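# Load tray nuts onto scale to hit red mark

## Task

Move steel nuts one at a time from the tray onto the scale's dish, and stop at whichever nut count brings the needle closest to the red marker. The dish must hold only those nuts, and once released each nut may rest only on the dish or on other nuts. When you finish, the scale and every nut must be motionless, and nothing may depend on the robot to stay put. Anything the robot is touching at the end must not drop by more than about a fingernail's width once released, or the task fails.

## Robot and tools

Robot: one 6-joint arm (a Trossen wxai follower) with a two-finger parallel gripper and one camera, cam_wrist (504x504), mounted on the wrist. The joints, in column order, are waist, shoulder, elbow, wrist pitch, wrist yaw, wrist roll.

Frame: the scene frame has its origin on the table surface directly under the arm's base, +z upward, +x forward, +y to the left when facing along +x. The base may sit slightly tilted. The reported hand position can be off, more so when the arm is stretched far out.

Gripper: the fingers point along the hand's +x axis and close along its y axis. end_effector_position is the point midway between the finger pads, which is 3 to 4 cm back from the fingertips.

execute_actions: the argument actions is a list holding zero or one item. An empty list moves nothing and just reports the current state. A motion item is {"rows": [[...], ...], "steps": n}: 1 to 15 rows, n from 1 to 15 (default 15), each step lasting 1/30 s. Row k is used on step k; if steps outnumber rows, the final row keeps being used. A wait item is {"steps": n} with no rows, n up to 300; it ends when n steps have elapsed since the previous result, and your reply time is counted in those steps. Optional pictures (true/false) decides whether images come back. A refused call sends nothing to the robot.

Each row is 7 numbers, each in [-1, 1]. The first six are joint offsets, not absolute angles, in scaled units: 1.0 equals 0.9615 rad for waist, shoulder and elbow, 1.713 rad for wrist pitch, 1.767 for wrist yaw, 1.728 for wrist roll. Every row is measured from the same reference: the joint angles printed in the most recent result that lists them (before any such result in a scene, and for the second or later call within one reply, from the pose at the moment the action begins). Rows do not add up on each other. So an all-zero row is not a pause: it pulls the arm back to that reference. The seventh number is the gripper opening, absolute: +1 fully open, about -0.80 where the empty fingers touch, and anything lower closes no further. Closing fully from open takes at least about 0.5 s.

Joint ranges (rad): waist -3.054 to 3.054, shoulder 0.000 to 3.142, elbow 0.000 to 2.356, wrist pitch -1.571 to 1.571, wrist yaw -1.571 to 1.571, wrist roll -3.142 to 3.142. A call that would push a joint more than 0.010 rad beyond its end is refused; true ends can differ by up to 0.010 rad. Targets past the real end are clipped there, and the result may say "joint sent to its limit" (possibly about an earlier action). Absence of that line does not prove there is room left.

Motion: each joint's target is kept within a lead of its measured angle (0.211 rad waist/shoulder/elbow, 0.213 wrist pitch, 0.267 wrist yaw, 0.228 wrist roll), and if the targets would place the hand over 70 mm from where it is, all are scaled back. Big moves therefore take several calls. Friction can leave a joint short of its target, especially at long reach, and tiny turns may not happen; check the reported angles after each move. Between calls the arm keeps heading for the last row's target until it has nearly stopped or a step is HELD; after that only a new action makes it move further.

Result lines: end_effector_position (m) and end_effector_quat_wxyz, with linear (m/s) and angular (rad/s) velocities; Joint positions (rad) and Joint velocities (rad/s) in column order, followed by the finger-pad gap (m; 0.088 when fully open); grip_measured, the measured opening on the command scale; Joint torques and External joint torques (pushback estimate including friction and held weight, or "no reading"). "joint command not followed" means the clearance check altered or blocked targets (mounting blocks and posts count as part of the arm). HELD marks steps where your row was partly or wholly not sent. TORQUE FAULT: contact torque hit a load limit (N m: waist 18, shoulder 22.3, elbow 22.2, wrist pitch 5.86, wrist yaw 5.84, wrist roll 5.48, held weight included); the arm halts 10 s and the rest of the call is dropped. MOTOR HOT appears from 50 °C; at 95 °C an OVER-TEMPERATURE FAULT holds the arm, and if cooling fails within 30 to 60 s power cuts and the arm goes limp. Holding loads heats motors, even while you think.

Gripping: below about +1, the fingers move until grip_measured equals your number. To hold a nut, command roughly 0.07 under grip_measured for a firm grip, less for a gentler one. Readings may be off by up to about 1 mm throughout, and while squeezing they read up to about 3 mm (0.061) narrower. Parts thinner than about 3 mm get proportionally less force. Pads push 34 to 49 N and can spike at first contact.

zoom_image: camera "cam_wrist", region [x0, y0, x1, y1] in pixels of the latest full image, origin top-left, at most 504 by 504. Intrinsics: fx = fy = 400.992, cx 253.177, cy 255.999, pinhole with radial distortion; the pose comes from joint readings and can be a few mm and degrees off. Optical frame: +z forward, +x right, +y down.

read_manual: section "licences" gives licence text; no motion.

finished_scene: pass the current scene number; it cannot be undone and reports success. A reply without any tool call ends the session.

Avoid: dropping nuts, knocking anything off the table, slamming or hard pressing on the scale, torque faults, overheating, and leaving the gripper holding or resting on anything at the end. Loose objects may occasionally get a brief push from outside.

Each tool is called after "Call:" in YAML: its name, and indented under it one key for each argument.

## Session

Call:
execute_actions:
  actions: []

Scene clock: 0.00 s of 7600.00 s.
end_effector_position=(-0.0216, -0.5661, +0.3900) grip_measured=+0.823 end_effector_quat_wxyz=(+0.783, +0.108, -0.113, -0.603) end_effector_velocity=(-0.002, -0.001, +0.001) end_effector_angular_velocity=(-0.006, -0.000, -0.007)
Joint positions: [-2.676  0.968  1.038  1.467 -0.539  1.593  0.079]
Joint velocities: [ 0.002  0.002  0.002 -0.007  0.007 -0.007 -0.   ]
Joint torques (N m, as the arm reports them, + toward a larger angle): no reading
External joint torques (N m, as the arm's controller estimates them; a push from outside toward a larger angle lowers the number): no reading
Motor temperatures (°C, as the motors report them): [37 29 28 28 26 28]
Heat: hottest waist 37 °C (+0.0 °C/min).
camera_calibration (this result's frames):
cam_wrist: T_world_to_cam=[[-0.927682, -0.243035, -0.283442, -0.0355724], [0.178992, 0.376744, -0.90886, 0.601828], [0.32767, -0.893867, -0.305997, -0.300177], [0, 0, 0, 1]] pos_world=[-0.0423633, -0.503698, 0.445041]

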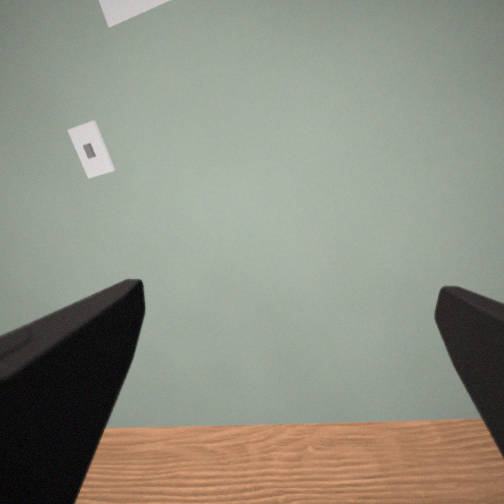

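Call:
execute_actions:
  actions:
    - {"rows":[[1,0,0,-0.2,0.3,-0.3,1]]}
  pictures: false

Call:
execute_actions:
  actions:
    - {"rows":[[1,0,0,-0.2,0,-0.3,1]]}
  pictures: false

Call:
execute_actions:
  actions:
    - {"rows":[[1,0,0,-0.2,0,-0.1,1]]}
  pictures: false

Call:
execute_actions:
  actions:
    - {"rows":[[1,0.3,0.3,-0.4,0.2,0,1]]}
  pictures: false

Scene clock: 9.90 s of 7600.00 s.
end_effector_position=(-0.0239, -0.6017, +0.3500) grip_measured=+0.981 end_effector_quat_wxyz=(+0.678, +0.128, -0.299, -0.659) end_effector_velocity=(+0.220, -0.044, -0.114) end_effector_angular_velocity=(+0.140, -1.074, +0.619)
Joint positions: [-1.968  0.967  1.041  1.133 -0.028  1.095  0.087]
Joint velocities: [ 1.429 -0.002 -0.002 -0.051  0.11  -0.154  0.001]
Joint torques (N m, as the arm reports them, + toward a larger angle): [-0.77 -8.37  5.04  1.33  0.53 -0.06]
External joint torques (N m, as the arm's controller estimates them; a push from outside toward a larger angle lowers the number): [ 0.07 -0.08 -0.82 -0.24  0.22 -0.03]
Motor temperatures (°C, as the motors report them): [36 30 28 28 27 28]
Heat: hottest waist 36 °C (-6.1 °C/min).
Steps of this call (steps 1 to 282: nothing new was sent; steps 283 to 297: all 15 steps of this action). Readings (joint positions):
283: [-2.645 0.966 1.038 1.434 -0.491 1.548]
284: [-2.593 0.963 1.040 1.382 -0.427 1.496]
286: [-2.497 0.963 1.042 1.287 -0.306 1.393]
290: [-2.307 0.967 1.041 1.176 -0.114 1.201]
297: the state above

Scene clock: 10.40 s of 7600.00 s.
end_effector_position=(+0.1181, -0.5992, +0.2616) grip_measured=+0.984 end_effector_quat_wxyz=(+0.723, +0.322, -0.183, -0.583) end_effector_velocity=(+0.353, +0.081, +0.052) end_effector_angular_velocity=(+0.131, -1.047, +0.832)
Joint positions: [-1.248  0.966  1.042  0.798 -0.027  0.597  0.087]
Joint velocities: [ 1.453 -0.002 -0.002 -0.037 -0.022 -0.168 -0.001]
Joint torques (N m, as the arm reports them, + toward a larger angle): [ 0.54 -9.53  5.84  1.61 -0.16 -0.14]
External joint torques (N m, as the arm's controller estimates them; a push from outside toward a larger angle lowers the number): [ 0.21 -0.08 -0.51 -0.25 -0.04 -0.1 ]
Motor temperatures (°C, as the motors report them): [36 30 28 28 27 28]
Heat: hottest waist 36 °C (-5.8 °C/min).
Steps of this call (steps 1 to 15: all 15 steps of this action). Readings (joint positions):
1: [-1.921 0.966 1.041 1.102 -0.027 1.054]
2: [-1.873 0.962 1.043 1.052 -0.027 1.000]
4: [-1.776 0.961 1.044 0.953 -0.027 0.894]
8: [-1.584 0.966 1.042 0.841 -0.027 0.701]
15: the state above

Scene clock: 10.90 s of 7600.00 s.
end_effector_position=(+0.2941, -0.4974, +0.2868) grip_measured=+0.984 end_effector_quat_wxyz=(+0.770, +0.538, -0.126, -0.318) end_effector_velocity=(+0.238, +0.216, +0.279) end_effector_angular_velocity=(+0.129, -1.165, +0.799)
Joint positions: [-0.523  0.964  1.043  0.464 -0.027  0.429  0.087]
Joint velocities: [ 1.443 -0.002 -0.007 -0.022  0.007 -0.037 -0.   ]
Joint torques (N m, as the arm reports them, + toward a larger angle): [ 2.46 -6.68  4.88  1.14 -0.5  -0.11]
External joint torques (N m, as the arm's controller estimates them; a push from outside toward a larger angle lowers the number): [ 0.59 -0.12 -0.59 -0.32 -0.02 -0.06]
Motor temperatures (°C, as the motors report them): [36 30 28 28 27 28]
Heat: hottest waist 36 °C (-5.5 °C/min).
Steps of this call (steps 1 to 15: all 15 steps of this action). Readings (joint positions):
1: [-1.198 0.965 1.043 0.761 -0.027 0.561]
2: [-1.150 0.961 1.045 0.713 -0.027 0.527]
4: [-1.055 0.960 1.046 0.616 -0.027 0.484]
8: [-0.862 0.964 1.043 0.507 -0.027 0.446]
15: the state above

Scene clock: 11.40 s of 7600.00 s.
end_effector_position=(+0.4259, -0.3295, +0.3433) grip_measured=+0.984 end_effector_quat_wxyz=(+0.756, +0.636, +0.116, -0.100) end_effector_velocity=(+0.029, +0.393, +0.374) end_effector_angular_velocity=(+0.084, -0.769, +1.235)
Joint positions: [ 0.133  1.243  1.312 -0.141  0.31   0.429  0.087]
Joint velocities: [ 1.385  0.071  0.076 -0.623  0.066 -0.007 -0.   ]
Joint torques (N m, as the arm reports them, + toward a larger angle): [ 5.55 -2.36  4.82  0.68 -0.39 -0.04]
External joint torques (N m, as the arm's controller estimates them; a push from outside toward a larger angle lowers the number): [ 0.96  0.9   0.52 -0.37  0.19  0.02]
Motor temperatures (°C, as the motors report them): [36 30 28 28 27 28]
Heat: hottest waist 36 °C (-5.3 °C/min).
Steps of this call (steps 1 to 15: all 15 steps of this action). Readings (joint positions):
1: [-0.472 0.989 1.069 0.424 0.012 0.429]
2: [-0.425 1.023 1.120 0.384 0.076 0.429]
4: [-0.341 1.103 1.215 0.300 0.172 0.429]
8: [-0.179 1.197 1.279 0.127 0.262 0.429]
15: the state above

Call:
execute_actions:
  actions:
    - {"rows":[[0.636,0.85,0.48,-0.775,0.385,0.05,1]]}
  pictures: false

Call:
execute_actions:
  actions:
    - {"steps":25}

Scene clock: 17.20 s of 7600.00 s.
end_effector_position=(+0.4415, -0.0871, +0.4176) grip_measured=+0.984 end_effector_quat_wxyz=(+0.860, +0.329, +0.390, -0.017) end_effector_velocity=(-0.031, +0.452, -0.271) end_effector_angular_velocity=(-1.494, +0.821, +1.407)
Joint positions: [ 0.737  1.876  1.754 -0.874  0.945  0.51   0.087]
Joint velocities: [ 0.051  1.155  0.066 -1.106  0.227 -0.007 -0.   ]
Joint torques (N m, as the arm reports them, + toward a larger angle): [ 8.11 -1.09  4.52  0.67  0.07  0.11]
External joint torques (N m, as the arm's controller estimates them; a push from outside toward a larger angle lowers the number): [ 0.99  0.46  0.95 -0.35  0.21  0.14]
Motor temperatures (°C, as the motors report them): [37 30 28 29 27 28]
Heat: hottest waist 37 °C (+0.0 °C/min).
Steps of this call (steps 1 to 30: the robot went on to your last target; steps 31 to 159: nothing new was sent; steps 160 to 174: all 15 steps of this action). Readings (joint positions):
160: [0.457 1.273 1.353 -0.262 0.374 0.444]
161: [0.498 1.309 1.405 -0.308 0.446 0.461]
163: [0.595 1.403 1.516 -0.398 0.559 0.483]
167: [0.712 1.596 1.687 -0.587 0.791 0.502]
174: the state above

Scene clock: 18.03 s of 7600.00 s.
end_effector_position=(+0.3824, -0.0487, +0.3451) grip_measured=+0.985 end_effector_quat_wxyz=(+0.831, +0.002, +0.553, +0.059) end_effector_velocity=(-0.005, -0.003, -0.003) end_effector_angular_velocity=(-0.020, +0.019, +0.034)
Joint positions: [ 0.746  2.054  1.769 -1.464  0.985  0.513  0.087]
Joint velocities: [-0.002 -0.002 -0.002 -0.037 -0.007 -0.007 -0.   ]
Joint torques (N m, as the arm reports them, + toward a larger angle): [ 8.43 -2.02  4.46  0.43  0.34  0.1 ]
External joint torques (N m, as the arm's controller estimates them; a push from outside toward a larger angle lowers the number): [ 1.13  0.54  0.59 -0.32  0.23  0.1 ]
Motor temperatures (°C, as the motors report them): [37 30 29 29 27 28]
Heat: hottest waist 37 °C (+0.0 °C/min).
Steps of this call (steps 1 to 25: the robot went on to your last target). Readings (joint positions):
1: [0.739 1.915 1.757 -0.917 0.953 0.511]
2: [0.741 1.951 1.760 -0.964 0.960 0.511]
4: [0.743 2.007 1.761 -1.065 0.966 0.512]
8: [0.746 2.052 1.761 -1.260 0.977 0.512]
25: the state above
camera_calibration (this result's frames):
cam_wrist: T_world_to_cam=[[0.11325, -0.992219, -0.0517204, -0.0623014], [-0.993266, -0.111783, -0.0304408, 0.415178], [0.0244225, 0.0548195, -0.998198, 0.417257], [0, 0, 0, 1]] pos_world=[0.409247, -0.0382808, 0.425921]

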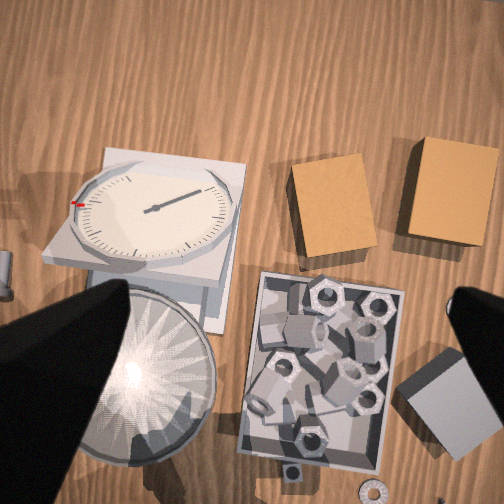

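Call:
execute_actions:
  actions:
    - {"rows":[[-0.51,-0.3,-0.63,0.2,0.004,-0.115,1]]}
  pictures: false

Call:
execute_actions:
  actions:
    - {"steps":18}

Scene clock: 25.00 s of 7600.00 s.
end_effector_position=(+0.3297, -0.1222, +0.1657) grip_measured=+0.985 end_effector_quat_wxyz=(+0.726, +0.015, +0.687, -0.007) end_effector_velocity=(-0.192, +0.062, -0.201) end_effector_angular_velocity=(-0.161, +0.609, +0.448)
Joint positions: [ 0.287  1.783  1.237 -1.143  0.992  0.323  0.087]
Joint velocities: [-0.325 -0.002 -0.794  0.139 -0.007 -0.081 -0.   ]
Joint torques (N m, as the arm reports them, + toward a larger angle): [ 8.57 -5.32  4.68  0.62  0.04 -0.04]
External joint torques (N m, as the arm's controller estimates them; a push from outside toward a larger angle lowers the number): [ 0.86 -0.71 -0.07  0.09 -0.03 -0.05]
Motor temperatures (°C, as the motors report them): [39 30 29 29 27 28]
Heat: hottest waist 39 °C (+4.8 °C/min).
Steps of this call (steps 1 to 30: the robot went on to your last target; steps 31 to 194: nothing new was sent; steps 195 to 209: all 15 steps of this action). Readings (joint positions):
195: [0.738 2.034 1.746 -1.429 0.986 0.485]
196: [0.717 2.007 1.709 -1.392 0.986 0.454]
198: [0.646 1.939 1.632 -1.320 0.986 0.407]
202: [0.481 1.824 1.495 -1.207 0.992 0.357]
209: the state above

Scene clock: 25.60 s of 7600.00 s.
end_effector_position=(+0.3142, -0.1195, +0.1514) grip_measured=+0.985 end_effector_quat_wxyz=(+0.712, +0.004, +0.702, -0.003) end_effector_velocity=(-0.001, -0.002, -0.001) end_effector_angular_velocity=(-0.006, -0.004, -0.000)
Joint positions: [ 0.261  1.771  1.17  -1.124  0.992  0.317  0.087]
Joint velocities: [-0.002 -0.007 -0.007  0.007  0.007 -0.007 -0.   ]
Joint torques (N m, as the arm reports them, + toward a larger angle): [ 6.97 -4.18  2.32  0.3   0.09 -0.06]
External joint torques (N m, as the arm's controller estimates them; a push from outside toward a larger angle lowers the number): [ 0.45 -0.79 -0.97  0.07  0.07 -0.06]
Motor temperatures (°C, as the motors report them): [39 30 29 29 27 28]
Heat: hottest waist 39 °C (+4.7 °C/min).
Steps of this call (steps 1 to 18: the robot went on to your last target). Readings (joint positions):
1: [0.279 1.783 1.215 -1.138 0.992 0.322]
2: [0.274 1.783 1.201 -1.136 0.992 0.320]
4: [0.269 1.779 1.188 -1.129 0.992 0.319]
8: [0.265 1.771 1.177 -1.126 0.992 0.317]
18: the state above
camera_calibration (this result's frames):
cam_wrist: T_world_to_cam=[[0.0134438, -0.999882, 0.00745087, -0.113389], [-0.937074, -0.0099988, 0.348987, 0.270618], [-0.348871, -0.0116737, -0.937098, 0.329529], [0, 0, 0, 1]] pos_world=[0.370076, -0.106823, 0.215204]

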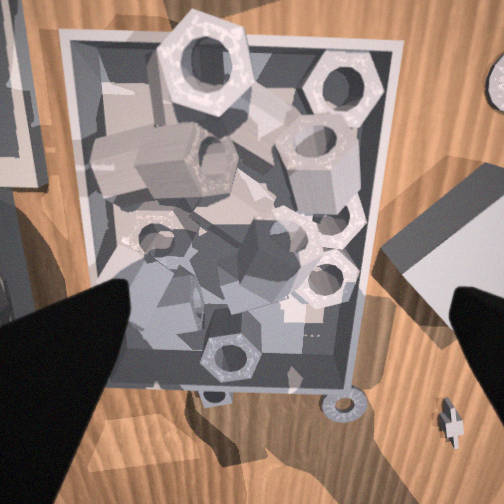

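Call:
execute_actions:
  actions:
    - {"rows":[[0,0.15,0.15,0,0,-0.22,0.05],[0,0.15,0.15,0,0,-0.22,0.05],[0,0.15,0.15,0,0,-0.22,0.05],[-0.098,0.298,0.233,0.103,0,-0.225,0.05]]}
  pictures: false

Call:
execute_actions:
  actions:
    - {"steps":10}

Scene clock: 41.23 s of 7600.00 s.
end_effector_position=(+0.3806, -0.0919, +0.1109) grip_measured=+0.068 end_effector_quat_wxyz=(+0.703, -0.078, +0.702, +0.083) end_effector_velocity=(+0.031, -0.004, +0.008) end_effector_angular_velocity=(+0.019, -0.070, -0.027)
Joint positions: [ 0.174  2.042  1.384 -0.956  0.992 -0.061  0.042]
Joint velocities: [ 0.002  0.017  0.081  0.066 -0.007 -0.081 -0.007]
Joint torques (N m, as the arm reports them, + toward a larger angle): [ 9.05 -3.83  3.34  0.18 -0.04 -0.06]
External joint torques (N m, as the arm's controller estimates them; a push from outside toward a larger angle lowers the number): [ 0.82  0.97  0.34  0.   -0.02 -0.06]
Motor temperatures (°C, as the motors report them): [41 30 29 29 27 28]
Heat: hottest waist 41 °C (+5.8 °C/min).
Steps of this call (steps 1 to 15: the robot went on to your last target; steps 16 to 454: nothing new was sent; steps 455 to 469: all 15 steps of this action). Readings (joint positions):
455: [0.260 1.788 1.187 -1.133 0.992 0.272]
456: [0.260 1.812 1.216 -1.128 0.992 0.217]
458: [0.256 1.874 1.272 -1.103 0.992 0.112]
462: [0.197 1.999 1.359 -0.995 0.992 -0.009]
469: the state above

Scene clock: 41.57 s of 7600.00 s.
end_effector_position=(+0.3826, -0.0909, +0.1102) grip_measured=+0.053 end_effector_quat_wxyz=(+0.704, -0.080, +0.701, +0.084) end_effector_velocity=(-0.006, +0.002, -0.002) end_effector_angular_velocity=(+0.004, +0.020, +0.047)
Joint positions: [ 0.173  2.048  1.39  -0.95   0.992 -0.069  0.042]
Joint velocities: [-0.002  0.002 -0.007 -0.022 -0.007 -0.022 -0.   ]
Joint torques (N m, as the arm reports them, + toward a larger angle): [ 8.94 -3.95  3.79  0.24 -0.04 -0.08]
External joint torques (N m, as the arm's controller estimates them; a push from outside toward a larger angle lowers the number): [ 0.63  0.84  0.8   0.06 -0.01 -0.08]
Motor temperatures (°C, as the motors report them): [41 30 29 29 27 28]
Heat: hottest waist 41 °C (+5.8 °C/min).
Steps of this call (steps 1 to 10: the robot went on to your last target). Readings (joint positions):
1: [0.174 2.043 1.387 -0.955 0.992 -0.063]
2: [0.174 2.043 1.388 -0.953 0.992 -0.065]
4: [0.174 2.045 1.389 -0.952 0.992 -0.067]
8: [0.173 2.048 1.390 -0.951 0.992 -0.069]
10: the state above
camera_calibration (this result's frames):
cam_wrist: T_world_to_cam=[[0.252488, -0.967597, 0.00245174, -0.173415], [-0.90339, -0.234825, 0.358809, 0.315015], [-0.346606, -0.0928099, -0.933408, 0.306476], [0, 0, 0, 1]] pos_world=[0.434594, -0.0653785, 0.173462]

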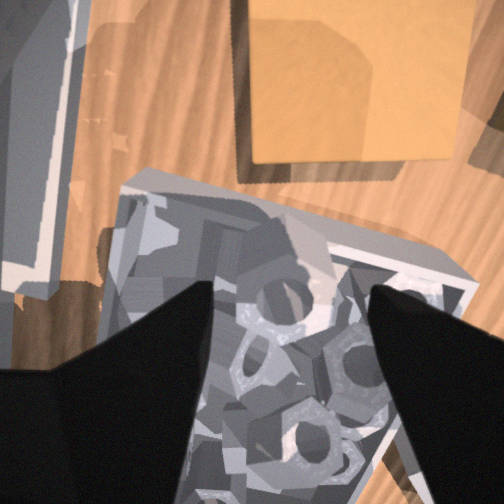

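Call:
execute_actions:
  actions:
    - {"rows":[[-0.02,0,-0.025,0.027,0,-0.02,0],[-0.02,0,-0.025,0.027,0,-0.02,0],[-0.02,0,-0.025,0.027,0,-0.02,0],[-0.04,0,-0.045,0.054,0,-0.037,0],[-0.04,0,-0.045,0.054,0,-0.037,0],[-0.04,0,-0.045,0.054,0,-0.037,0],[-0.058,0.005,-0.066,0.082,0,-0.055,0]]}
  pictures: false

Call:
execute_actions:
  actions:
    - {"rows":[[0,0,0,0,0,0,-0.37]],"steps":12}

Scene clock: 55.40 s of 7600.00 s.
end_effector_position=(+0.3819, -0.0903, +0.0882) grip_measured=+0.003 end_effector_quat_wxyz=(+0.704, -0.079, +0.701, +0.083) end_effector_velocity=(-0.001, +0.003, +0.000) end_effector_angular_velocity=(+0.008, -0.008, +0.042)
Joint positions: [ 0.124  2.048  1.335 -0.819  0.992 -0.158  0.039]
Joint velocities: [ 0.002 -0.007 -0.017  0.022 -0.007 -0.051 -0.   ]
Joint torques (N m, as the arm reports them, + toward a larger angle): [ 8.97 -4.64  2.37  0.28  0.   -0.03]
External joint torques (N m, as the arm's controller estimates them; a push from outside toward a larger angle lowers the number): [ 0.69  0.33 -0.47  0.1   0.02 -0.03]
Motor temperatures (°C, as the motors report them): [45 30 29 29 26 28]
Heat: hottest waist 45 °C (+8.7 °C/min).
Steps of this call (steps 1 to 15: the robot went on to your last target; steps 16 to 400: nothing new was sent; steps 401 to 415: all 15 steps of this action). Readings (joint positions):
401: [0.172 2.048 1.389 -0.943 0.992 -0.076]
402: [0.170 2.048 1.386 -0.932 0.992 -0.082]
404: [0.164 2.048 1.378 -0.912 0.992 -0.097]
408: [0.142 2.048 1.353 -0.858 0.992 -0.132]
415: the state above

Scene clock: 55.80 s of 7600.00 s.
end_effector_position=(+0.3821, -0.0901, +0.0885) grip_measured=-0.269 end_effector_quat_wxyz=(+0.704, -0.079, +0.701, +0.084) end_effector_velocity=(-0.002, +0.000, -0.001) end_effector_angular_velocity=(+0.007, +0.007, -0.002)
Joint positions: [ 0.125  2.048  1.335 -0.819  0.992 -0.158  0.026]
Joint velocities: [-0.002 -0.002 -0.002 -0.007 -0.007  0.007 -0.   ]
Joint torques (N m, as the arm reports them, + toward a larger angle): [ 9.66 -5.29  3.11  0.   -0.03  0.03]
External joint torques (N m, as the arm's controller estimates them; a push from outside toward a larger angle lowers the number): [ 1.43 -0.28  0.21 -0.19 -0.01  0.03]
Motor temperatures (°C, as the motors report them): [45 30 29 29 26 28]
Heat: hottest waist 45 °C (+8.6 °C/min).
Steps of this call (steps 1 to 12: all 12 steps of this action). Readings (joint positions):
1: [0.124 2.048 1.335 -0.819 0.992 -0.158]
2: [0.124 2.048 1.335 -0.819 0.992 -0.158]
4: [0.124 2.048 1.335 -0.819 0.992 -0.158]
8: [0.125 2.048 1.335 -0.819 0.992 -0.158]
12: the state above
camera_calibration (this result's frames):
cam_wrist: T_world_to_cam=[[0.250564, -0.968096, 0.00269036, -0.171727], [-0.904451, -0.233099, 0.357258, 0.323206], [-0.345233, -0.0919495, -0.934002, 0.285744], [0, 0, 0, 1]] pos_world=[0.434001, -0.0646352, 0.15188]

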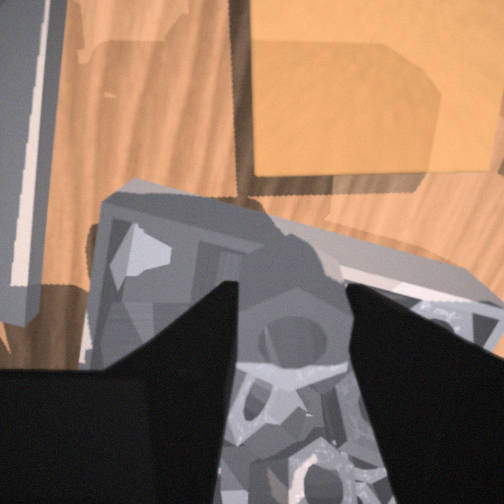

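Call:
execute_actions:
  actions:
    - {"rows":[[0.025,0,0.02,-0.04,0,0.03,-0.37],[0.025,0,0.02,-0.04,0,0.03,-0.37],[0.05,-0.01,0.04,-0.075,0,0.05,-0.37],[0.05,-0.01,0.04,-0.075,0,0.05,-0.37],[0.08,-0.02,0.055,-0.11,0,0.08,-0.37],[0.11,-0.04,0.06,-0.15,0,0.12,-0.37],[0.15,-0.06,0.06,-0.19,0,0.16,-0.37],[0.19,-0.07,0.06,-0.23,0,0.2,-0.37],[0.23,-0.07,0.06,-0.28,-0.01,0.25,-0.37],[0.27,-0.07,0.06,-0.28,-0.02,0.3,-0.37],[0.31,-0.05,0.06,-0.28,-0.03,0.4,-0.37],[0.35,0,0.06,-0.28,-0.03,0.5,-0.37],[0.535,0.35,0.15,-0.285,-0.09,0.61,-0.37]]}
  pictures: false

Call:
execute_actions:
  actions:
    - {"steps":22}

Scene clock: 67.53 s of 7600.00 s.
end_effector_position=(+0.3584, -0.0412, +0.1922) grip_measured=-0.269 end_effector_quat_wxyz=(+0.724, -0.053, +0.683, +0.082) end_effector_velocity=(-0.011, +0.442, +0.186) end_effector_angular_velocity=(+0.261, -0.168, +0.119)
Joint positions: [ 0.441  2.072  1.431 -1.241  0.925  0.345  0.026]
Joint velocities: [ 0.984  0.979  0.408 -0.212 -0.447  1.077 -0.   ]
Joint torques (N m, as the arm reports them, + toward a larger angle): [ 9.78 -2.1   2.58 -0.52 -0.36  0.06]
External joint torques (N m, as the arm's controller estimates them; a push from outside toward a larger angle lowers the number): [ 1.82  0.65  0.57 -0.44 -0.23  0.08]
Motor temperatures (°C, as the motors report them): [47 31 29 29 26 28]
Heat: hottest waist 47 °C (+11.1 °C/min).
Steps of this call (steps 1 to 15: the robot went on to your last target; steps 16 to 337: nothing new was sent; steps 338 to 352: all 15 steps of this action). Readings (joint positions):
338: [0.126 2.048 1.337 -0.828 0.992 -0.150]
339: [0.129 2.048 1.339 -0.842 0.992 -0.140]
341: [0.141 2.048 1.349 -0.886 0.992 -0.113]
345: [0.205 2.030 1.373 -1.037 0.992 0.024]
352: the state above

Scene clock: 68.27 s of 7600.00 s.
end_effector_position=(+0.3196, +0.0669, +0.1985) grip_measured=-0.269 end_effector_quat_wxyz=(+0.708, -0.005, +0.706, +0.002) end_effector_velocity=(-0.004, -0.001, -0.000) end_effector_angular_velocity=(-0.009, +0.015, -0.001)
Joint positions: [ 0.637  2.377  1.473 -1.304  0.838  0.89   0.026]
Joint velocities: [ 0.002  0.002 -0.002 -0.022 -0.007  0.022 -0.   ]
Joint torques (N m, as the arm reports them, + toward a larger angle): [ 9.41 -4.13  4.78 -0.13 -0.07  0.07]
External joint torques (N m, as the arm's controller estimates them; a push from outside toward a larger angle lowers the number): [ 1.61  0.84  0.77 -0.34 -0.12  0.06]
Motor temperatures (°C, as the motors report them): [48 31 29 29 26 28]
Heat: hottest waist 48 °C (+12.1 °C/min).
Steps of this call (steps 1 to 22: the robot went on to your last target). Readings (joint positions):
1: [0.474 2.106 1.441 -1.251 0.910 0.382]
2: [0.506 2.143 1.448 -1.262 0.895 0.423]
4: [0.564 2.225 1.459 -1.279 0.873 0.519]
8: [0.627 2.347 1.465 -1.296 0.840 0.725]
22: the state above
camera_calibration (this result's frames):
cam_wrist: T_world_to_cam=[[0.0319732, -0.999411, 0.0124317, 0.0655798], [-0.932115, -0.0253263, 0.361276, 0.258187], [-0.360749, -0.0231389, -0.932376, 0.381346], [0, 0, 0, 1]] pos_world=[0.376133, 0.0809041, 0.261466]

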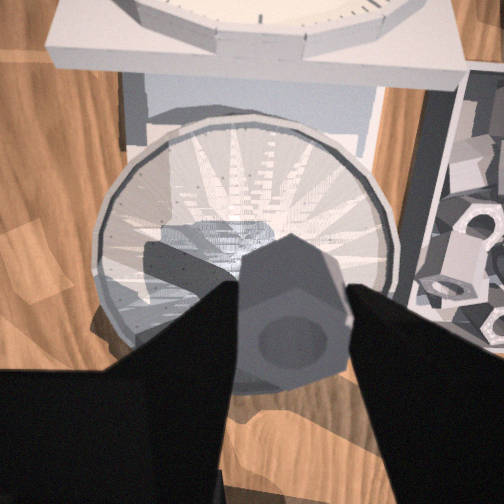

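Call:
execute_actions:
  actions:
    - {"rows":[[0,0.07,0,0.05,0,-0.02,-0.37],[0,0.07,0,0.05,0,-0.02,-0.37],[-0.02,0.14,-0.03,0.1,0.01,-0.04,-0.37],[-0.02,0.14,-0.03,0.1,0.01,-0.04,-0.37],[-0.05,0.17,-0.05,0.15,0.02,-0.06,-0.37],[-0.05,0.17,-0.05,0.15,0.02,-0.06,-0.37],[-0.08,0.185,-0.07,0.19,0.025,-0.08,-0.37],[-0.08,0.185,-0.07,0.19,0.025,-0.08,-0.37],[-0.114,0.194,-0.091,0.223,0.032,-0.09,-0.37]]}
  pictures: false

Call:
execute_actions:
  actions:
    - {"steps":8}
  pictures: false

Scene clock: 78.70 s of 7600.00 s.
end_effector_position=(+0.3192, +0.1183, +0.1190) grip_measured=-0.269 end_effector_quat_wxyz=(+0.704, -0.005, +0.710, +0.007) end_effector_velocity=(+0.024, +0.007, -0.016) end_effector_angular_velocity=(+0.036, -0.078, -0.069)
Joint positions: [ 0.53   2.553  1.394 -0.947  0.886  0.746  0.026]
Joint velocities: [-0.046 -0.002 -0.022  0.198  0.051 -0.095 -0.   ]
Joint torques (N m, as the arm reports them, + toward a larger angle): [ 9.91 -4.87  3.22  0.28  0.17 -0.11]
External joint torques (N m, as the arm's controller estimates them; a push from outside toward a larger angle lowers the number): [ 1.17  0.99 -0.39  0.05  0.15 -0.11]
Motor temperatures (°C, as the motors report them): [49 31 29 28 26 28]
Heat: hottest waist 49 °C (+12.1 °C/min).
Steps of this call (steps 1 to 30: the robot went on to your last target; steps 31 to 298: nothing new was sent; steps 299 to 313: all 15 steps of this action). Readings (joint positions):
299: [0.637 2.384 1.473 -1.299 0.838 0.890]
300: [0.637 2.391 1.474 -1.278 0.838 0.883]
302: [0.635 2.427 1.473 -1.217 0.843 0.859]
306: [0.602 2.511 1.437 -1.078 0.858 0.798]
313: the state above

Scene clock: 78.97 s of 7600.00 s.
end_effector_position=(+0.3211, +0.1200, +0.1184) grip_measured=-0.269 end_effector_quat_wxyz=(+0.708, -0.002, +0.706, +0.007) end_effector_velocity=(+0.000, +0.002, -0.001) end_effector_angular_velocity=(+0.012, -0.001, +0.007)
Joint positions: [ 0.529  2.554  1.392 -0.927  0.89   0.738  0.026]
Joint velocities: [-0.002 -0.002 -0.007  0.022 -0.007 -0.022 -0.   ]
Joint torques (N m, as the arm reports them, + toward a larger angle): [ 9.56 -4.64  2.82  0.34  0.25 -0.08]
External joint torques (N m, as the arm's controller estimates them; a push from outside toward a larger angle lowers the number): [ 1.35  1.03 -0.66  0.11  0.21 -0.08]
Motor temperatures (°C, as the motors report them): [49 31 29 28 26 28]
Heat: hottest waist 49 °C (+12.0 °C/min).
Steps of this call (steps 1 to 8: the robot went on to your last target). Readings (joint positions):
1: [0.529 2.553 1.394 -0.942 0.887 0.744]
2: [0.529 2.553 1.394 -0.937 0.888 0.742]
4: [0.529 2.553 1.394 -0.932 0.889 0.740]
8: the state above

Call:
execute_actions:
  actions:
    - {"rows":[[-0.01,0,-0.012,0.012,0,0,-0.37],[-0.01,0,-0.012,0.012,0,0,-0.37],[-0.01,0,-0.012,0.012,0,0,-0.37],[-0.01,0,-0.012,0.012,0,0,-0.1],[-0.01,0,-0.012,0.012,0,0,-0.1],[-0.01,0,-0.012,0.012,0,0,-0.1],[-0.01,0,-0.012,0.012,0,0,-0.1],[-0.01,0,-0.012,0.012,0,0,-0.1],[0.04,-0.01,0.03,-0.05,0,0.03,-0.1],[0.08,-0.015,0.065,-0.1,0,0.06,-0.1],[0.08,-0.015,0.065,-0.1,0,0.06,-0.1],[0.08,-0.015,0.065,-0.1,0,0.06,-0.1],[0.08,-0.15,0.065,-0.1,0,0.06,-0.08],[0.08,-0.3,0,-0.1,0,0.06,-0.08],[0,-0.994,-0.3,-0.043,0.06,-0.69,0]]}
  pictures: false

Call:
execute_actions:
  actions:
    - {"steps":30}
  pictures: false

Call:
execute_actions:
  actions:
    - {"rows":[[-0.24,0,-0.27,0,0,0,0],[-0.24,0,-0.27,0,0,0,0],[-0.24,0,-0.27,0,0,0,0],[-0.24,0,-0.27,0,0,0,0],[-0.24,0,-0.27,0.1,0,0,0],[-0.432,0,-0.435,0.218,0,0,0]]}
  pictures: false

Call:
execute_actions:
  actions:
    - {"steps":12}

Scene clock: 104.10 s of 7600.00 s.
end_effector_position=(+0.3215, +0.1026, +0.1550) grip_measured=-0.089 end_effector_quat_wxyz=(+0.725, -0.014, +0.688, +0.010) end_effector_velocity=(+0.026, -0.327, +0.129) end_effector_angular_velocity=(-0.169, -0.890, +1.073)
Joint positions: [ 0.597  2.47   1.39  -1.039  0.9    0.777  0.035]
Joint velocities: [ 0.032 -1.482 -1.263  0.608  0.711 -1.707  0.037]
Joint torques (N m, as the arm reports them, + toward a larger angle): [ 3.62 -8.72  1.5  -0.72  0.45 -0.01]
External joint torques (N m, as the arm's controller estimates them; a push from outside toward a larger angle lowers the number): [ 0.01 -5.62  0.09  0.03  0.34 -0.1 ]
Motor temperatures (°C, as the motors report them): [51 31 29 29 26 28]
Heat: hottest waist 51 °C (+9.1 °C/min). Fold the arm in close to its base before you think long.
MOTOR HOT: a motor reached 50 °C. Now the hottest motor, joint 1 (waist), reports 51 °C. The temperature limit of the motors' drives, at which the controller stops the arm, is 95 °C. To cool a motor, set the load down, stop pushing, or move to a pose that needs little force.
Steps of this call (steps 1 to 30: the robot went on to your last target; steps 31 to 739: nothing new was sent; steps 740 to 754: all 15 steps of this action). Readings (joint positions):
740: [0.529 2.554 1.391 -0.922 0.890 0.737]
741: [0.529 2.554 1.390 -0.919 0.890 0.737]
743: [0.529 2.554 1.389 -0.916 0.890 0.737]
747: [0.527 2.554 1.388 -0.911 0.890 0.737]
754: the state above

Scene clock: 105.10 s of 7600.00 s.
end_effector_position=(+0.3244, -0.0987, +0.2372) grip_measured=-0.002 end_effector_quat_wxyz=(+0.781, -0.254, +0.524, +0.226) end_effector_velocity=(-0.003, -0.008, +0.001) end_effector_angular_velocity=(-0.043, -0.018, +0.099)
Joint positions: [ 0.533  1.603  1.111 -1.002  0.995 -0.44   0.039]
Joint velocities: [-0.002 -0.032 -0.007 -0.007  0.007 -0.125 -0.   ]
Joint torques (N m, as the arm reports them, + toward a larger angle): [ 5.9  -2.08  3.3   0.69 -0.02 -0.05]
External joint torques (N m, as the arm's controller estimates them; a push from outside toward a larger angle lowers the number): [ 0.34 -0.41 -0.74 -0.03  0.01 -0.06]
Motor temperatures (°C, as the motors report them): [51 31 29 29 26 28]
Heat: hottest waist 51 °C (+8.1 °C/min). Fold the arm in close to its base before you think long.
MOTOR HOT: still on. Now the hottest motor, joint 1 (waist), reports 51 °C; a drive's own limit is 95 °C.
Steps of this call (steps 1 to 30: the robot went on to your last target). Readings (joint positions):
1: [0.593 2.416 1.348 -1.032 0.924 0.724]
2: [0.582 2.358 1.304 -1.030 0.944 0.673]
4: [0.554 2.254 1.223 -1.020 0.965 0.570]
8: [0.533 2.075 1.139 -1.010 0.979 0.360]
30: the state above

Scene clock: 105.60 s of 7600.00 s.
end_effector_position=(+0.2448, -0.0966, +0.0893) grip_measured=-0.002 end_effector_quat_wxyz=(+0.684, -0.187, +0.679, +0.189) end_effector_velocity=(-0.014, +0.003, -0.039) end_effector_angular_velocity=(+0.003, +0.033, -0.191)
Joint positions: [ 0.139  1.603  0.715 -0.663  0.995 -0.442  0.039]
Joint velocities: [-0.134 -0.002 -0.125  0.271 -0.007 -0.007 -0.   ]
Joint torques (N m, as the arm reports them, + toward a larger angle): [ 5.42 -2.62  2.05  0.33 -0.02  0.08]
External joint torques (N m, as the arm's controller estimates them; a push from outside toward a larger angle lowers the number): [ 0.44  0.3  -0.72  0.08  0.01  0.08]
Motor temperatures (°C, as the motors report them): [51 31 29 29 26 28]
Heat: hottest waist 51 °C (+8.1 °C/min). Fold the arm in close to its base before you think long.
MOTOR HOT: still on. Now the hottest motor, joint 1 (waist), reports 51 °C; a drive's own limit is 95 °C.
Steps of this call (steps 1 to 15: all 15 steps of this action). Readings (joint positions):
1: [0.524 1.602 1.096 -0.993 0.995 -0.442]
2: [0.499 1.597 1.072 -0.990 0.995 -0.442]
4: [0.431 1.595 1.006 -0.996 0.995 -0.442]
8: [0.284 1.600 0.850 -0.845 0.995 -0.442]
15: the state above

Scene clock: 106.00 s of 7600.00 s.
end_effector_position=(+0.2422, -0.0962, +0.0844) grip_measured=-0.002 end_effector_quat_wxyz=(+0.684, -0.179, +0.683, +0.182) end_effector_velocity=(-0.006, -0.002, -0.003) end_effector_angular_velocity=(-0.009, +0.019, +0.015)
Joint positions: [ 0.123  1.603  0.699 -0.633  0.995 -0.442  0.039]
Joint velocities: [-0.012 -0.002 -0.012 -0.007  0.007 -0.007 -0.   ]
Joint torques (N m, as the arm reports them, + toward a larger angle): [ 5.19 -2.63  2.21  0.25  0.    0.07]
External joint torques (N m, as the arm's controller estimates them; a push from outside toward a larger angle lowers the number): [ 0.32  0.18 -0.29  0.07  0.04  0.07]
Motor temperatures (°C, as the motors report them): [51 31 29 29 26 28]
Heat: hottest waist 51 °C (+8.0 °C/min). Fold the arm in close to its base before you think long.
MOTOR HOT: still on. Now the hottest motor, joint 1 (waist), reports 51 °C; a drive's own limit is 95 °C.
Steps of this call (steps 1 to 12: the robot went on to your last target). Readings (joint positions):
1: [0.135 1.603 0.712 -0.655 0.995 -0.442]
2: [0.133 1.603 0.709 -0.650 0.995 -0.442]
4: [0.128 1.603 0.705 -0.642 0.995 -0.442]
8: [0.124 1.603 0.700 -0.635 0.995 -0.442]
12: the state above
camera_calibration (this result's frames):
cam_wrist: T_world_to_cam=[[0.513591, -0.858017, 0.00557146, -0.195992], [-0.801274, -0.477283, 0.360779, 0.148001], [-0.306895, -0.189757, -0.932635, 0.214171], [0, 0, 0, 1]] pos_world=[0.284977, -0.0568853, 0.14744]

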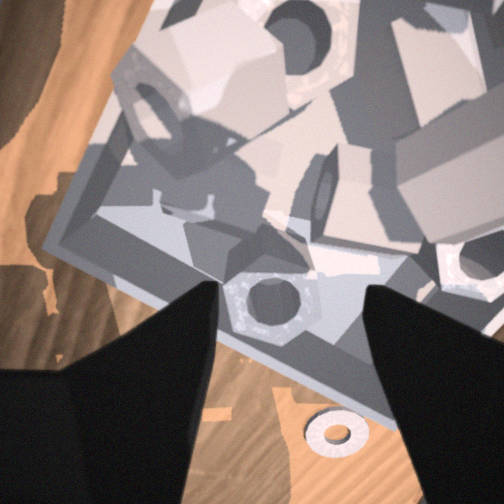

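Call:
execute_actions:
  actions:
    - {"rows":[[-0.02,-0.027,-0.048,0.028,0,0.472,-0.03]]}
  pictures: false

Call:
execute_actions:
  actions:
    - {"steps":10}

Scene clock: 114.30 s of 7600.00 s.
end_effector_position=(+0.2356, -0.0960, +0.0798) grip_measured=-0.027 end_effector_quat_wxyz=(+0.703, +0.086, +0.701, -0.084) end_effector_velocity=(+0.001, -0.001, -0.000) end_effector_angular_velocity=(-0.005, -0.008, -0.730)
Joint positions: [ 0.108  1.581  0.659 -0.588  0.995  0.285  0.038]
Joint velocities: [-0.002 -0.007 -0.007  0.022  0.007  0.711 -0.   ]
Joint torques (N m, as the arm reports them, + toward a larger angle): [ 4.99 -3.47  2.45  0.27  0.01  0.08]
External joint torques (N m, as the arm's controller estimates them; a push from outside toward a larger angle lowers the number): [ 0.23 -0.71 -0.07  0.06  0.01  0.06]
Motor temperatures (°C, as the motors report them): [48 31 29 29 26 28]
Heat: hottest waist 48 °C (+3.0 °C/min). Fold the arm in close to its base before you think long.
MOTOR HOT: still on. Now the hottest motor, joint 1 (waist), reports 48 °C; a drive's own limit is 95 °C.
Steps of this call (steps 1 to 30: the robot went on to your last target; steps 31 to 234: nothing new was sent; steps 235 to 249: all 15 steps of this action). Readings (joint positions):
235: [0.121 1.600 0.693 -0.622 0.995 -0.402]
236: [0.118 1.597 0.686 -0.612 0.995 -0.347]
238: [0.113 1.589 0.672 -0.604 0.995 -0.244]
242: [0.109 1.584 0.662 -0.592 0.995 -0.033]
249: the state above

Scene clock: 114.63 s of 7600.00 s.
end_effector_position=(+0.2355, -0.0959, +0.0798) grip_measured=-0.028 end_effector_quat_wxyz=(+0.699, +0.115, +0.697, -0.112) end_effector_velocity=(-0.001, -0.002, -0.000) end_effector_angular_velocity=(-0.007, -0.002, -0.044)
Joint positions: [ 0.108  1.581  0.659 -0.587  0.995  0.366  0.038]
Joint velocities: [-0.002 -0.007 -0.007  0.007  0.007  0.037  0.   ]
Joint torques (N m, as the arm reports them, + toward a larger angle): [ 5.18 -3.37  2.25  0.3   0.    0.09]
External joint torques (N m, as the arm's controller estimates them; a push from outside toward a larger angle lowers the number): [ 0.46 -0.62 -0.21  0.11 -0.01  0.09]
Motor temperatures (°C, as the motors report them): [48 31 29 29 26 28]
Heat: hottest waist 48 °C (+3.0 °C/min). Fold the arm in close to its base before you think long.
MOTOR HOT: still on. Now the hottest motor, joint 1 (waist), reports 48 °C; a drive's own limit is 95 °C.
Steps of this call (steps 1 to 10: the robot went on to your last target). Readings (joint positions):
1: [0.108 1.581 0.659 -0.588 0.995 0.306]
2: [0.108 1.581 0.659 -0.588 0.995 0.322]
4: [0.108 1.581 0.659 -0.588 0.995 0.343]
8: [0.108 1.581 0.659 -0.587 0.995 0.362]
10: the state above
camera_calibration (this result's frames):
cam_wrist: T_world_to_cam=[[-0.294636, -0.955598, 0.00472325, -0.0111898], [-0.890479, 0.276345, 0.361498, 0.237624], [-0.346752, 0.102304, -0.932361, 0.245302], [0, 0, 0, 1]] pos_world=[0.293361, -0.101455, 0.142863]

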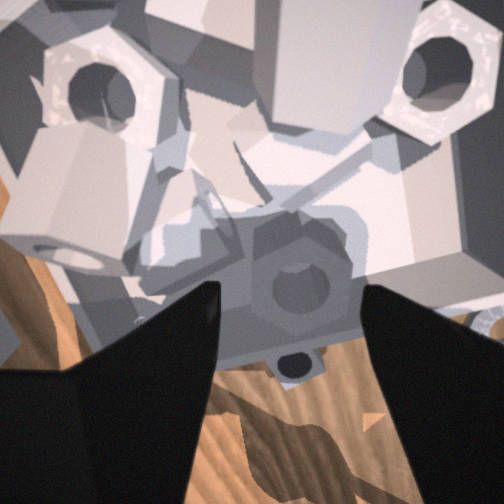

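Call:
execute_actions:
  actions:
    - {"rows":[[-0.015,-0.02,0.014,0,0,0.017,-0.05],[-0.015,-0.02,0.014,0,0,0.017,-0.05],[-0.015,-0.02,0.014,0,0,0.017,-0.05],[-0.015,-0.02,0.014,0,0,0.017,-0.05],[-0.015,-0.02,0.014,0,0,0.017,-0.05],[-0.055,-0.01,-0.022,0.05,0,-0.024,-0.05],[-0.055,-0.01,-0.022,0.05,0,-0.024,-0.05],[-0.055,-0.01,-0.022,0.05,0,-0.024,-0.05],[-0.096,0.003,-0.048,0.103,-0.003,-0.065,-0.05]]}
  pictures: false

Call:
execute_actions:
  actions:
    - {"steps":7}
  pictures: false

Call:
execute_actions:
  actions:
    - {"rows":[[0,0,0,0,0,0,-0.37]],"steps":12}

Scene clock: 124.53 s of 7600.00 s.
end_effector_position=(+0.2363, -0.1029, +0.0617) grip_measured=-0.047 end_effector_quat_wxyz=(+0.696, +0.129, +0.694, -0.133) end_effector_velocity=(-0.005, +0.002, -0.016) end_effector_angular_velocity=(-0.002, +0.006, +0.046)
Joint positions: [ 0.027  1.576  0.622 -0.433  0.995  0.271  0.037]
Joint velocities: [-0.056  0.012 -0.051  0.139 -0.007 -0.139 -0.001]
Joint torques (N m, as the arm reports them, + toward a larger angle): [ 5.06 -2.28  1.85  0.34 -0.13 -0.17]
External joint torques (N m, as the arm's controller estimates them; a push from outside toward a larger angle lowers the number): [ 0.34  0.73 -0.37  0.12 -0.14 -0.17]
Motor temperatures (°C, as the motors report them): [46 31 29 29 26 28]
Heat: hottest waist 46 °C (-1.0 °C/min).
MOTOR HOT: cleared. Now the hottest motor, joint 1 (waist), reports 46 °C.
Steps of this call (steps 1 to 30: the robot went on to your last target; steps 31 to 282: nothing new was sent; steps 283 to 297: all 15 steps of this action). Readings (joint positions):
283: [0.107 1.579 0.659 -0.587 0.995 0.376]
284: [0.105 1.577 0.659 -0.587 0.995 0.380]
286: [0.101 1.572 0.662 -0.587 0.995 0.386]
290: [0.080 1.570 0.657 -0.543 0.995 0.357]
297: the state above

Scene clock: 124.77 s of 7600.00 s.
end_effector_position=(+0.2367, -0.1032, +0.0603) grip_measured=-0.048 end_effector_quat_wxyz=(+0.696, +0.129, +0.693, -0.134) end_effector_velocity=(-0.002, +0.001, -0.003) end_effector_angular_velocity=(+0.005, +0.003, +0.005)
Joint positions: [ 0.021  1.576  0.618 -0.417  0.995  0.258  0.037]
Joint velocities: [-0.012 -0.002 -0.012  0.022 -0.007 -0.022 -0.   ]
Joint torques (N m, as the arm reports them, + toward a larger angle): [ 4.89 -1.98  1.88  0.35 -0.17 -0.03]
External joint torques (N m, as the arm's controller estimates them; a push from outside toward a larger angle lowers the number): [ 0.23  1.02 -0.27  0.15 -0.18 -0.03]
Motor temperatures (°C, as the motors report them): [46 31 29 29 26 28]
Heat: hottest waist 46 °C (-1.0 °C/min).
Steps of this call (steps 1 to 7: the robot went on to your last target). Readings (joint positions):
1: [0.025 1.576 0.621 -0.429 0.995 0.268]
2: [0.024 1.576 0.620 -0.425 0.995 0.265]
4: [0.022 1.576 0.619 -0.420 0.995 0.261]
7: the state above

Scene clock: 125.17 s of 7600.00 s.
end_effector_position=(+0.2370, -0.1029, +0.0606) grip_measured=-0.289 end_effector_quat_wxyz=(+0.697, +0.129, +0.693, -0.133) end_effector_velocity=(-0.002, +0.001, -0.000) end_effector_angular_velocity=(+0.007, +0.005, +0.012)
Joint positions: [ 0.022  1.576  0.618 -0.416  0.994  0.258  0.025]
Joint velocities: [-0.002 -0.002 -0.002 -0.007 -0.007 -0.007  0.   ]
Joint torques (N m, as the arm reports them, + toward a larger angle): [ 5.28 -3.1   2.27  0.06  0.03  0.01]
External joint torques (N m, as the arm's controller estimates them; a push from outside toward a larger angle lowers the number): [ 0.61 -0.12  0.1  -0.15  0.02  0.01]
Motor temperatures (°C, as the motors report them): [46 31 29 29 26 28]
Heat: hottest waist 46 °C (-1.0 °C/min).
Steps of this call (steps 1 to 12: all 12 steps of this action). Readings (joint positions):
1: [0.021 1.576 0.618 -0.417 0.995 0.258]
2: [0.021 1.576 0.618 -0.416 0.994 0.258]
4: [0.022 1.576 0.618 -0.416 0.994 0.258]
8: [0.022 1.576 0.618 -0.416 0.994 0.258]
12: the state above
camera_calibration (this result's frames):
cam_wrist: T_world_to_cam=[[-0.343411, -0.939087, 0.0136061, -0.00465857], [-0.875765, 0.325421, 0.356563, 0.249687], [-0.339271, 0.110532, -0.934172, 0.227766], [0, 0, 0, 1]] pos_world=[0.294341, -0.110804, 0.123807]

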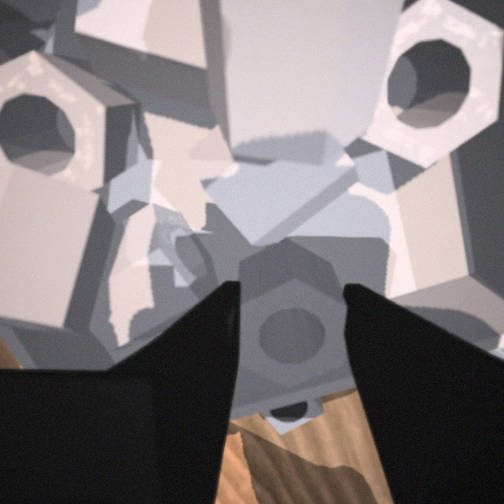

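Call:
execute_actions:
  actions:
    - {"rows":[[0.035,0,0.025,-0.045,0,0.035,-0.4],[0.035,0,0.025,-0.045,0,0.035,-0.4],[0.075,0,0.05,-0.095,0,0.07,-0.4],[0.075,0,0.05,-0.095,0,0.07,-0.4],[0.11,0,0.075,-0.14,0,0.11,-0.4],[0.15,0,0.1,-0.19,0,0.15,-0.4],[0.19,0,0.13,-0.24,0,0.19,-0.4],[0.23,0.01,0.16,-0.29,0,0.23,-0.4],[0.27,0.02,0.19,-0.33,-0.01,0.27,-0.4],[0.31,0.04,0.23,-0.36,-0.02,0.3,-0.4],[0.35,0.06,0.27,-0.36,-0.03,0.33,-0.4],[0.4,0.1,0.3,-0.36,-0.03,0.36,-0.4],[0.45,0.15,0.34,-0.36,-0.04,0.4,-0.4],[0.5,0.2,0.38,-0.36,-0.04,0.4,-0.4],[0.69,0.957,0.668,-0.36,-0.098,0.412,-0.4]]}
  pictures: false

Call:
execute_actions:
  actions:
    - {"steps":30}
  pictures: false

Call:
execute_actions:
  actions:
    - {"rows":[[-0.03,0.005,-0.025,0.03,0,-0.02,-0.4],[-0.03,0.005,-0.025,0.03,0,-0.02,-0.4],[-0.03,0.005,-0.025,0.03,0,-0.02,-0.4],[-0.06,0.012,-0.05,0.065,0.01,-0.04,-0.4],[-0.06,0.012,-0.05,0.065,0.01,-0.04,-0.4],[-0.06,0.012,-0.05,0.065,0.01,-0.04,-0.4],[-0.086,0.018,-0.08,0.1,0.026,-0.068,-0.4]]}

Scene clock: 139.53 s of 7600.00 s.
end_effector_position=(+0.2725, -0.0683, +0.1556) grip_measured=-0.289 end_effector_quat_wxyz=(+0.718, +0.178, +0.662, -0.120) end_effector_velocity=(+0.219, +0.347, +0.295) end_effector_angular_velocity=(+0.813, -0.402, +0.109)
Joint positions: [ 0.395  1.691  0.905 -0.959  0.94   0.825  0.025]
Joint velocities: [ 1.136  1.082  1.131 -0.418 -0.799  0.901 -0.   ]
Joint torques (N m, as the arm reports them, + toward a larger angle): [ 6.68 -0.98  4.29  0.29 -0.35  0.06]
External joint torques (N m, as the arm's controller estimates them; a push from outside toward a larger angle lowers the number): [ 1.07  0.48  0.96 -0.19 -0.32  0.04]
Motor temperatures (°C, as the motors report them): [44 31 28 28 26 28]
Heat: hottest waist 44 °C (-5.0 °C/min).
Steps of this call (steps 1 to 15: the robot went on to your last target; steps 16 to 416: nothing new was sent; steps 417 to 431: all 15 steps of this action). Readings (joint positions):
417: [0.025 1.576 0.621 -0.428 0.994 0.269]
418: [0.032 1.576 0.626 -0.442 0.994 0.280]
420: [0.054 1.576 0.641 -0.495 0.994 0.319]
424: [0.140 1.577 0.697 -0.676 0.994 0.480]
431: the state above

Scene clock: 140.53 s of 7600.00 s.
end_effector_position=(+0.2664, +0.1179, +0.1510) grip_measured=-0.289 end_effector_quat_wxyz=(+0.709, -0.006, +0.705, -0.008) end_effector_velocity=(-0.006, +0.002, -0.006) end_effector_angular_velocity=(-0.014, +0.021, +0.029)
Joint positions: [ 0.684  2.487  1.254 -1.031  0.82   0.968  0.025]
Joint velocities: [-0.002  0.022 -0.002 -0.007 -0.007 -0.007 -0.   ]
Joint torques (N m, as the arm reports them, + toward a larger angle): [ 8.42 -4.72  4.37 -0.11  0.11  0.05]
External joint torques (N m, as the arm's controller estimates them; a push from outside toward a larger angle lowers the number): [ 1.38  0.58  0.43 -0.31  0.05  0.04]
Motor temperatures (°C, as the motors report them): [44 31 29 28 26 28]
Heat: hottest waist 44 °C (-5.0 °C/min).
Steps of this call (steps 1 to 30: the robot went on to your last target). Readings (joint positions):
1: [0.432 1.729 0.944 -0.969 0.916 0.851]
2: [0.469 1.767 0.981 -0.979 0.899 0.872]
4: [0.540 1.842 1.055 -0.998 0.875 0.904]
8: [0.643 2.015 1.199 -1.012 0.847 0.946]
30: the state above

Scene clock: 141.03 s of 7600.00 s.
end_effector_position=(+0.2686, +0.1190, +0.1203) grip_measured=-0.289 end_effector_quat_wxyz=(+0.708, -0.004, +0.706, -0.000) end_effector_velocity=(+0.008, +0.005, -0.001) end_effector_angular_velocity=(+0.016, -0.041, +0.019)
Joint positions: [ 0.608  2.497  1.187 -0.871  0.857  0.859  0.025]
Joint velocities: [-0.002 -0.002 -0.007  0.066  0.022 -0.066 -0.   ]
Joint torques (N m, as the arm reports them, + toward a larger angle): [ 7.82 -4.55  2.9   0.32  0.29 -0.06]
External joint torques (N m, as the arm's controller estimates them; a push from outside toward a larger angle lowers the number): [ 0.66  0.68 -0.66  0.1   0.25 -0.06]
Motor temperatures (°C, as the motors report them): [45 31 29 28 26 28]
Heat: hottest waist 45 °C (-4.1 °C/min).
Steps of this call (steps 1 to 15: all 15 steps of this action). Readings (joint positions):
1: [0.683 2.487 1.252 -1.025 0.820 0.963]
2: [0.679 2.487 1.250 -1.014 0.820 0.957]
4: [0.668 2.487 1.242 -0.988 0.821 0.941]
8: [0.632 2.490 1.212 -0.920 0.840 0.896]
15: the state above
camera_calibration (this result's frames):
cam_wrist: T_world_to_cam=[[0.028222, -0.999501, 0.0141908, 0.12111], [-0.932692, -0.0212237, 0.36005, 0.240033], [-0.359569, -0.023397, -0.932825, 0.291029], [0, 0, 0, 1]] pos_world=[0.325103, 0.132954, 0.183337]

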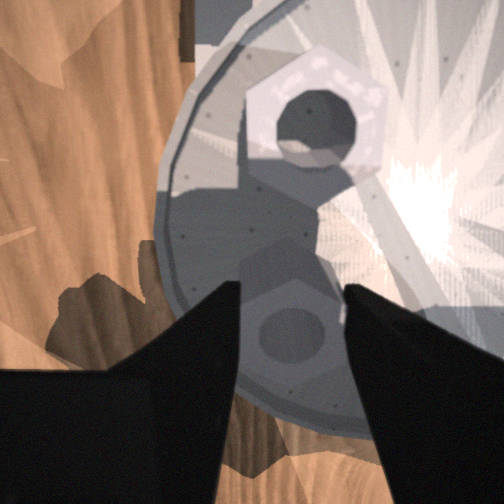

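Call:
execute_actions:
  actions:
    - {"rows":[[-0.012,0,-0.014,0.016,0,0,-0.4],[-0.012,0,-0.014,0.016,0,0,-0.4],[-0.012,0,-0.014,0.016,0,0,-0.4],[-0.012,0,-0.014,0.016,0,0,-0.1],[-0.012,0,-0.014,0.016,0,0,-0.1],[-0.012,0,-0.014,0.016,0,0,-0.1],[-0.012,0,-0.014,0.016,0,0,-0.1],[-0.012,0,-0.014,0.016,0,0,-0.1],[0.04,-0.01,0.03,-0.05,0,0.03,-0.1],[0.08,-0.015,0.065,-0.1,0,0.06,-0.1],[0.08,-0.015,0.065,-0.1,0,0.06,-0.1],[0.08,-0.015,0.065,-0.1,0,0.06,-0.1],[0.08,-0.15,0.065,-0.1,0,0.06,-0.08],[0.08,-0.3,0,-0.1,0,0.06,-0.08],[-0.15,-0.803,-0.05,-0.1,0.08,-0.19,0.2]]}
  pictures: false

Call:
execute_actions:
  actions:
    - {"steps":24}
  pictures: false

Call:
execute_actions:
  actions:
    - {"rows":[[-0.332,0,-0.155,0.108,0,0,0.2]]}
  pictures: false

Call:
execute_actions:
  actions:
    - {"steps":8}

Scene clock: 155.60 s of 7600.00 s.
end_effector_position=(+0.2739, +0.1005, +0.1544) grip_measured=-0.055 end_effector_quat_wxyz=(+0.724, -0.011, +0.690, -0.002) end_effector_velocity=(+0.165, -0.355, +0.101) end_effector_angular_velocity=(-0.182, -0.411, +0.651)
Joint positions: [ 0.668  2.412  1.204 -1.002  0.865  0.904  0.036]
Joint velocities: [-0.379 -1.204 -0.32  -0.315  0.652 -1.282  0.113]
Joint torques (N m, as the arm reports them, + toward a larger angle): [-0.88 -6.42  3.55 -0.12  0.7  -0.02]
External joint torques (N m, as the arm's controller estimates them; a push from outside toward a larger angle lowers the number): [-1.37 -2.97  0.07 -0.28  0.3  -0.12]
Motor temperatures (°C, as the motors report them): [46 31 29 29 26 28]
Heat: hottest waist 46 °C (-5.0 °C/min).
Steps of this call (steps 1 to 15: the robot went on to your last target; steps 16 to 422: nothing new was sent; steps 423 to 437: all 15 steps of this action). Readings (joint positions):
423: [0.608 2.497 1.183 -0.861 0.860 0.852]
424: [0.608 2.497 1.182 -0.858 0.860 0.852]
426: [0.607 2.497 1.182 -0.854 0.860 0.853]
430: [0.606 2.497 1.181 -0.848 0.860 0.855]
437: the state above

Scene clock: 156.40 s of 7600.00 s.
end_effector_position=(+0.3285, -0.0854, +0.2079) grip_measured=+0.197 end_effector_quat_wxyz=(+0.780, +0.092, +0.617, -0.043) end_effector_velocity=(-0.001, -0.014, +0.006) end_effector_angular_velocity=(+0.007, -0.020, -0.029)
Joint positions: [ 0.469  1.734  1.146 -1.04   0.997  0.533  0.049]
Joint velocities: [-0.002 -0.051 -0.002 -0.007  0.007 -0.007 -0.   ]
Joint torques (N m, as the arm reports them, + toward a larger angle): [ 6.7  -3.13  3.04  0.2   0.17 -0.01]
External joint torques (N m, as the arm's controller estimates them; a push from outside toward a larger angle lowers the number): [ 0.5  -0.64 -0.89 -0.34  0.11  0.  ]
Motor temperatures (°C, as the motors report them): [46 31 29 29 26 28]
Heat: hottest waist 46 °C (-5.1 °C/min).
Steps of this call (steps 1 to 24: the robot went on to your last target). Readings (joint positions):
1: [0.646 2.370 1.196 -1.009 0.890 0.864]
2: [0.614 2.327 1.190 -1.012 0.913 0.822]
4: [0.544 2.238 1.176 -1.023 0.947 0.725]
8: [0.477 2.049 1.154 -1.034 0.979 0.597]
24: the state above

Scene clock: 156.90 s of 7600.00 s.
end_effector_position=(+0.2999, -0.1130, +0.1108) grip_measured=+0.198 end_effector_quat_wxyz=(+0.695, +0.139, +0.692, -0.137) end_effector_velocity=(-0.010, -0.000, -0.016) end_effector_angular_velocity=(+0.016, +0.050, +0.000)
Joint positions: [ 0.161  1.733  1.005 -0.861  0.997  0.532  0.049]
Joint velocities: [-0.051  0.002 -0.027  0.022 -0.022 -0.022 -0.   ]
Joint torques (N m, as the arm reports them, + toward a larger angle): [ 6.98 -3.46  2.55  0.29  0.05  0.03]
External joint torques (N m, as the arm's controller estimates them; a push from outside toward a larger angle lowers the number): [ 0.82  0.02 -0.35  0.1   0.04  0.03]
Motor temperatures (°C, as the motors report them): [46 31 29 29 26 28]
Heat: hottest waist 46 °C (-5.0 °C/min).
Steps of this call (steps 1 to 15: all 15 steps of this action). Readings (joint positions):
1: [0.457 1.732 1.129 -1.008 0.997 0.532]
2: [0.423 1.727 1.107 -0.969 0.997 0.532]
4: [0.329 1.728 1.063 -0.927 0.997 0.532]
8: [0.189 1.733 1.016 -0.883 0.997 0.532]
15: the state above

Scene clock: 157.17 s of 7600.00 s.
end_effector_position=(+0.2992, -0.1136, +0.1092) grip_measured=+0.198 end_effector_quat_wxyz=(+0.693, +0.140, +0.693, -0.138) end_effector_velocity=(-0.000, -0.001, -0.001) end_effector_angular_velocity=(+0.007, +0.001, -0.007)
Joint positions: [ 0.155  1.733  1.003 -0.858  0.997  0.532  0.049]
Joint velocities: [-0.007 -0.007 -0.002  0.007 -0.007 -0.007 -0.   ]
Joint torques (N m, as the arm reports them, + toward a larger angle): [ 6.45 -3.57  2.35  0.24  0.04  0.12]
External joint torques (N m, as the arm's controller estimates them; a push from outside toward a larger angle lowers the number): [ 0.27  0.01 -0.62  0.03  0.01  0.12]
Motor temperatures (°C, as the motors report them): [46 31 29 29 26 28]
Heat: hottest waist 46 °C (-5.1 °C/min).
Steps of this call (steps 1 to 8: the robot went on to your last target). Readings (joint positions):
1: [0.160 1.733 1.005 -0.860 0.997 0.532]
2: [0.158 1.733 1.004 -0.860 0.997 0.532]
4: [0.157 1.733 1.003 -0.858 0.997 0.532]
8: the state above
camera_calibration (this result's frames):
cam_wrist: T_world_to_cam=[[-0.364827, -0.931055, 0.00615393, 0.0142007], [-0.866507, 0.341938, 0.363653, 0.288617], [-0.340685, 0.127338, -0.931514, 0.297549], [0, 0, 0, 1]] pos_world=[0.35664, -0.123357, 0.172127]

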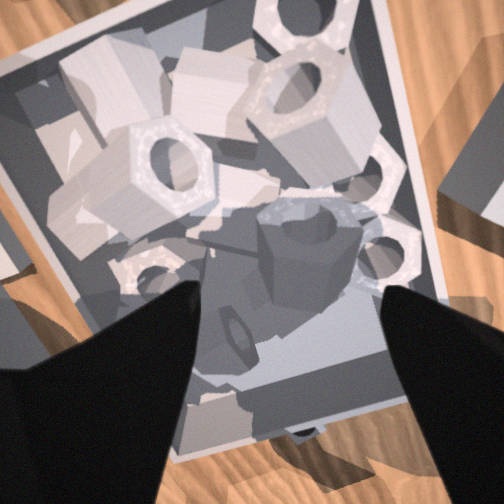

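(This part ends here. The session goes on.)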